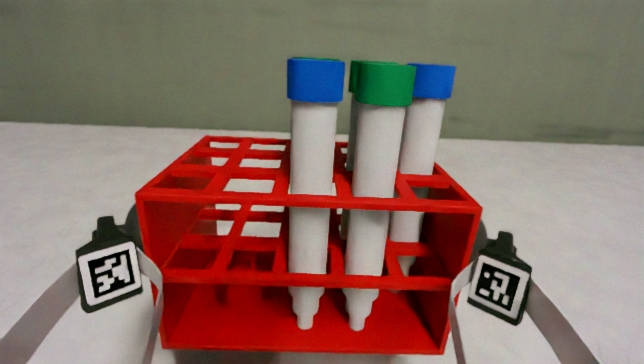

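Request:
execute_actions(actions=[{"r2":{"joints":{"lift_m":0.735}}}], cameras=["r2_wrist_camera"])

Request:
execute_actions(actions=[{"r2":{"joints":{"lift_m":0.72}}}], cameras=["r2_wrist_camera"])

Scene clock: 389.97 s.
r1.base_odometry: x=-0.090 y=-0.973 heading=-2.111 (m, m, rad; r1's odometry frame)
r1.turned_by_wheels: +0.000 (rad since the last result)
r1.turned_by_imu: +0.000 (rad since the last result)
r1.base_tilt: forward=+1.0 right=+1.3 (deg)
r1.lidar_m: 1.49 2.62 2.77 2.50 2.51 1.70 1.53 1.13 0.71 0.63 0.63 0.78
r1.head_depth_mm: 1185 1257 1374 1396 1280 1164 1061 / 1520 1670 1579 1424 1282 1169 - / 2025 1853 1621 1433 1290 1172 - / 2186 1852 1623 1439 1290 1171 - / 2203 1867 1624 1446 1293 1173 - / 2198 1874 1625 1443 1297 1172 1089 / 2215 1875 1629 1442 1296 1179 1072
r1.base_status: not commanded
r1.joint_positions: lift_m=+0.310 arm_m=+0.020 wrist_yaw_rad=+3.347 wrist_pitch_rad=-0.416 wrist_roll_rad=-0.008 gripper_m=+0.000 head_pan_rad=-0.006 head_tilt_rad=-1.098
r1.joint_status: not commanded
r1.on_its_own: wrist_yaw_rad is held at +3.348, not at your +3.300, by its stall guard, which is not easing now
r1.motor_effort: left_wheel=-1(2) right_wheel=+0(0) lift_m=+40(40) arm_m=-2(1) wrist_yaw_rad=+3(1) wrist_pitch_rad=+8(8) wrist_roll_rad=+2(2) gripper_m=-3(2) head_pan_rad=+3(3) head_tilt_rad=+0(1) (%)
r1.hand_pose: x=-0.0670 y=+0.0549 z=+0.3231 quat_wxyz=(+0.074, +0.670, +0.217, +0.706) (m; r1's base frame)
r1.wrist_depth_mm: - - - - - - - / - - - - - - - / 962 969 954 967 953 - - / 746 747 750 747 744 751 770 / 614 618 620 - 620 612 619 / 528 526 - - 544 527 528 / 460 - - - - 458 460
r2.base_odometry: x=+5.565 y=+2.837 heading=-2.857 (m, m, rad; r2's odometry frame)
r2.turned_by_wheels: +0.000 (rad since the last result)
r2.turned_by_imu: +0.000 (rad since the last result)
r2.base_tilt: forward=-1.6 right=+3.3 (deg)
r2.lidar_m: 1.25 1.29 1.82 3.53 2.79 1.98 1.88 1.76 1.06 1.19 0.86 1.32
r2.head_depth_mm: 996 1112 1191 927 765 - - / 997 1112 1193 967 - 668 1203 / 999 1116 1196 770 - 669 1205 / 996 1113 1190 903 745 670 1205 / 1001 1117 1195 936 747 671 1209 / 1001 1119 1201 937 750 672 1210 / 1004 1118 1203 938 752 675 1203
r2.base_status: not commanded
r2.joint_positions: lift_m=+0.735 arm_m=+0.300 wrist_yaw_rad=+0.001 wrist_pitch_rad=-0.228 wrist_roll_rad=-0.005 gripper_m=+0.105 head_pan_rad=-1.563 head_tilt_rad=-0.606
r2.joint_status: all done
r2.motor_effort: left_wheel=-3(3) right_wheel=+3(3) lift_m=+40(40) arm_m=+3(3) wrist_yaw_rad=-2(2) wrist_pitch_rad=+9(9) wrist_roll_rad=-1(1) gripper_m=-20(20) head_pan_rad=-3(2) head_tilt_rad=+3(3) (%)
r2.hand_pose: x=-0.0212 y=-0.6889 z=+0.7925 quat_wxyz=(+0.704, +0.081, -0.701, -0.080) (m; r2's base frame)
r2.wrist_depth_mm: 580 585 598 623 615 611 620 / 610 638 632 114 135 657 652 / 517 537 561 120 144 658 684 / 348 338 141 125 140 425 444 / 269 137 183 136 155 309 316 / 222 154 172 141 151 244 248 / 181 178 155 157 161 198 203
r3.base_odometry: x=-1.260 y=-1.902 heading=-1.288 (m, m, rad; r3's odometry frame)
r3.turned_by_wheels: +0.000 (rad since the last result)
r3.turned_by_imu: +0.001 (rad since the last result)
r3.base_tilt: forward=+0.1 right=+0.0 (deg)
r3.lidar_m: 1.67 0.80 0.54 0.51 0.52 0.44 0.41 0.42 0.54 1.22 1.82 1.78
r3.head_depth_mm: 1733 1791 1597 1437 1309 1195 1105 / 1711 1781 1583 1438 1300 1189 1126 / 1690 1793 1598 1427 1301 1191 1129 / 1667 1778 1580 1431 1296 1186 1128 / 1646 1772 1574 1425 1294 1189 1128 / 1630 1773 1574 1423 1292 1181 1104 / 1612 1771 1566 1419 1291 1181 1088
r3.base_status: not commanded
r3.joint_positions: lift_m=+0.310 arm_m=-0.003 wrist_yaw_rad=+3.450 wrist_pitch_rad=-0.316 wrist_roll_rad=+0.000 gripper_m=+0.037 head_pan_rad=+0.005 head_tilt_rad=-1.099
r3.joint_status: not commanded
r3.motor_effort: left_wheel=+0(0) right_wheel=+0(1) lift_m=+33(33) arm_m=-1(1) wrist_yaw_rad=+0(0) wrist_pitch_rad=+10(10) wrist_roll_rad=+0(0) gripper_m=+0(0) head_pan_rad=-2(2) head_tilt_rad=-1(2) (%)
r3.hand_pose: x=-0.0930 y=+0.0826 z=+0.3461 quat_wxyz=(+0.003, +0.673, +0.217, +0.707) (m; r3's base frame)
r3.wrist_depth_mm: 352 475 534 516 483 465 448 / 357 488 573 551 511 489 473 / 367 498 619 587 557 528 503 / 371 502 663 646 593 571 546 / 373 525 700 680 636 621 581 / 379 511 616 615 640 621 611 / 381 486 - 531 514 517 522
pictures: r2_wrist_camera
camera_calibration (this result's frames):
r2_wrist_camera: T_world_to_cam=[[-0.998102, 0.0179963, 0.0588892, -0.0619305], [-0.0464968, 0.406735, -0.912362, 1.0295], [-0.0403714, -0.913369, -0.405126, -0.144624], [0, 0, 0, 1]] pos_world=[-0.019783, -0.549715, 0.884336]
Images, in order (width x height): r2_wrist_camera 644x364.

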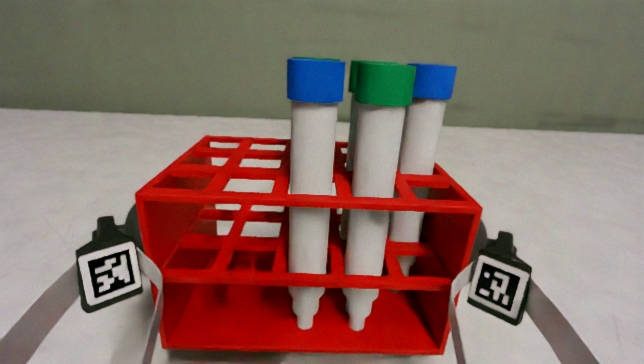

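Scene clock: 390.80 s.
r1.base_odometry: x=-0.090 y=-0.973 heading=-2.111 (m, m, rad; r1's odometry frame)
r1.turned_by_wheels: +0.000 (rad since the last result)
r1.turned_by_imu: +0.000 (rad since the last result)
r1.base_tilt: forward=+1.1 right=+1.3 (deg)
r1.lidar_m: 1.49 2.64 2.77 2.49 2.51 1.69 1.53 1.13 0.71 0.63 0.63 0.78
r1.head_depth_mm: 1189 1251 1374 1395 1288 1164 1065 / 1530 1675 1600 1425 1281 1162 - / 2024 1859 1616 1432 1290 1169 - / 2183 1863 1623 1438 1293 1171 - / 2181 1879 1621 1440 1294 1168 - / 2185 1867 1635 1449 1296 1178 1084 / 2204 1865 1641 1445 1297 1177 1074
r1.base_status: not commanded
r1.joint_positions: lift_m=+0.310 arm_m=+0.020 wrist_yaw_rad=+3.347 wrist_pitch_rad=-0.416 wrist_roll_rad=-0.008 gripper_m=+0.000 head_pan_rad=-0.006 head_tilt_rad=-1.098
r1.joint_status: not commanded
r1.on_its_own: wrist_yaw_rad is held at +3.348, not at your +3.300, by its stall guard, which is not easing now
r1.motor_effort: left_wheel=-1(2) right_wheel=+0(0) lift_m=+40(40) arm_m=-2(1) wrist_yaw_rad=+1(2) wrist_pitch_rad=+8(8) wrist_roll_rad=+1(1) gripper_m=-3(2) head_pan_rad=+3(4) head_tilt_rad=+0(1) (%)
r1.hand_pose: x=-0.0670 y=+0.0549 z=+0.3231 quat_wxyz=(+0.074, +0.670, +0.217, +0.706) (m; r1's base frame)
r1.wrist_depth_mm: - - - - - - - / - - - - - - - / 935 966 973 952 950 - - / 754 748 759 764 756 745 752 / 610 630 614 - 624 612 620 / 528 522 - - 537 525 533 / 456 - - - - 457 461
r2.base_odometry: x=+5.565 y=+2.837 heading=-2.857 (m, m, rad; r2's odometry frame)
r2.turned_by_wheels: +0.000 (rad since the last result)
r2.turned_by_imu: +0.000 (rad since the last result)
r2.base_tilt: forward=-1.6 right=+3.2 (deg)
r2.lidar_m: 1.25 1.29 1.82 3.53 2.79 1.98 1.88 1.76 1.06 1.18 0.86 1.31
r2.head_depth_mm: 998 1110 1191 927 764 - - / 999 1111 1192 963 - 668 1203 / 998 1114 1194 791 - 669 1201 / 1000 1116 1192 952 747 671 1204 / 1001 1119 1193 939 748 672 1203 / 999 1119 1198 940 748 673 1206 / 1001 1118 1206 940 752 671 1203
r2.base_status: not commanded
r2.joint_positions: lift_m=+0.720 arm_m=+0.300 wrist_yaw_rad=+0.001 wrist_pitch_rad=-0.228 wrist_roll_rad=-0.005 gripper_m=+0.105 head_pan_rad=-1.563 head_tilt_rad=-0.606
r2.joint_status: all done
r2.motor_effort: left_wheel=-2(3) right_wheel=+3(2) lift_m=+40(40) arm_m=+3(3) wrist_yaw_rad=-2(2) wrist_pitch_rad=+9(9) wrist_roll_rad=-1(1) gripper_m=-20(20) head_pan_rad=-2(3) head_tilt_rad=+3(2) (%)
r2.hand_pose: x=-0.0212 y=-0.6889 z=+0.7775 quat_wxyz=(+0.704, +0.081, -0.701, -0.080) (m; r2's base frame)
r2.wrist_depth_mm: 582 589 590 598 620 624 630 / 612 625 632 115 136 657 677 / 458 487 500 121 145 603 641 / 320 306 142 125 140 377 397 / 243 137 183 136 154 278 287 / - 154 172 141 151 220 223 / 164 161 155 157 161 179 185
r3.base_odometry: x=-1.260 y=-1.902 heading=-1.288 (m, m, rad; r3's odometry frame)
r3.turned_by_wheels: +0.000 (rad since the last result)
r3.turned_by_imu: +0.000 (rad since the last result)
r3.base_tilt: forward=+0.1 right=+0.1 (deg)
r3.lidar_m: 1.67 0.80 0.54 0.51 0.52 0.44 0.41 0.42 0.54 1.21 1.82 1.79
r3.head_depth_mm: 1736 1798 1605 1438 1307 1197 1098 / 1712 1790 1587 1435 1299 1192 1127 / 1700 1798 1598 1433 1300 1192 1130 / 1669 1783 1574 1428 1301 1191 1128 / 1663 1770 1583 1419 1300 1191 1125 / 1624 1779 1570 1414 1293 1182 1101 / 1618 1769 1574 1415 1290 1183 1095
r3.base_status: not commanded
r3.joint_positions: lift_m=+0.310 arm_m=-0.003 wrist_yaw_rad=+3.450 wrist_pitch_rad=-0.316 wrist_roll_rad=+0.000 gripper_m=+0.037 head_pan_rad=+0.005 head_tilt_rad=-1.099
r3.joint_status: not commanded
r3.motor_effort: left_wheel=+0(0) right_wheel=-1(0) lift_m=+33(33) arm_m=-1(1) wrist_yaw_rad=+0(0) wrist_pitch_rad=+10(10) wrist_roll_rad=+0(0) gripper_m=+0(0) head_pan_rad=-3(3) head_tilt_rad=-1(1) (%)
r3.hand_pose: x=-0.0930 y=+0.0826 z=+0.3461 quat_wxyz=(+0.003, +0.673, +0.217, +0.707) (m; r3's base frame)
r3.wrist_depth_mm: 352 475 533 518 478 455 451 / 357 487 571 548 515 488 470 / 363 494 612 587 547 533 505 / 367 502 669 639 603 563 536 / 377 518 703 675 637 609 590 / 383 509 624 613 643 619 616 / 382 495 - 525 509 514 515
pictures: r2_wrist_camera
camera_calibration (this result's frames):
r2_wrist_camera: T_world_to_cam=[[-0.998102, 0.0179964, 0.058889, -0.0610468], [-0.0464966, 0.406734, -0.912362, 1.01582], [-0.0403714, -0.913369, -0.405126, -0.150703], [0, 0, 0, 1]] pos_world=[-0.019783, -0.549716, 0.869333]
Images, in order (width x height): r2_wrist_camera 644x364.

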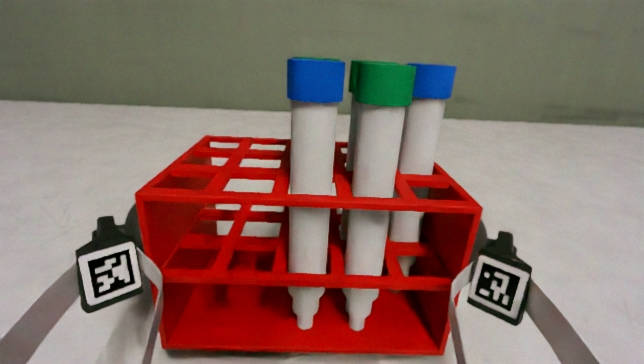

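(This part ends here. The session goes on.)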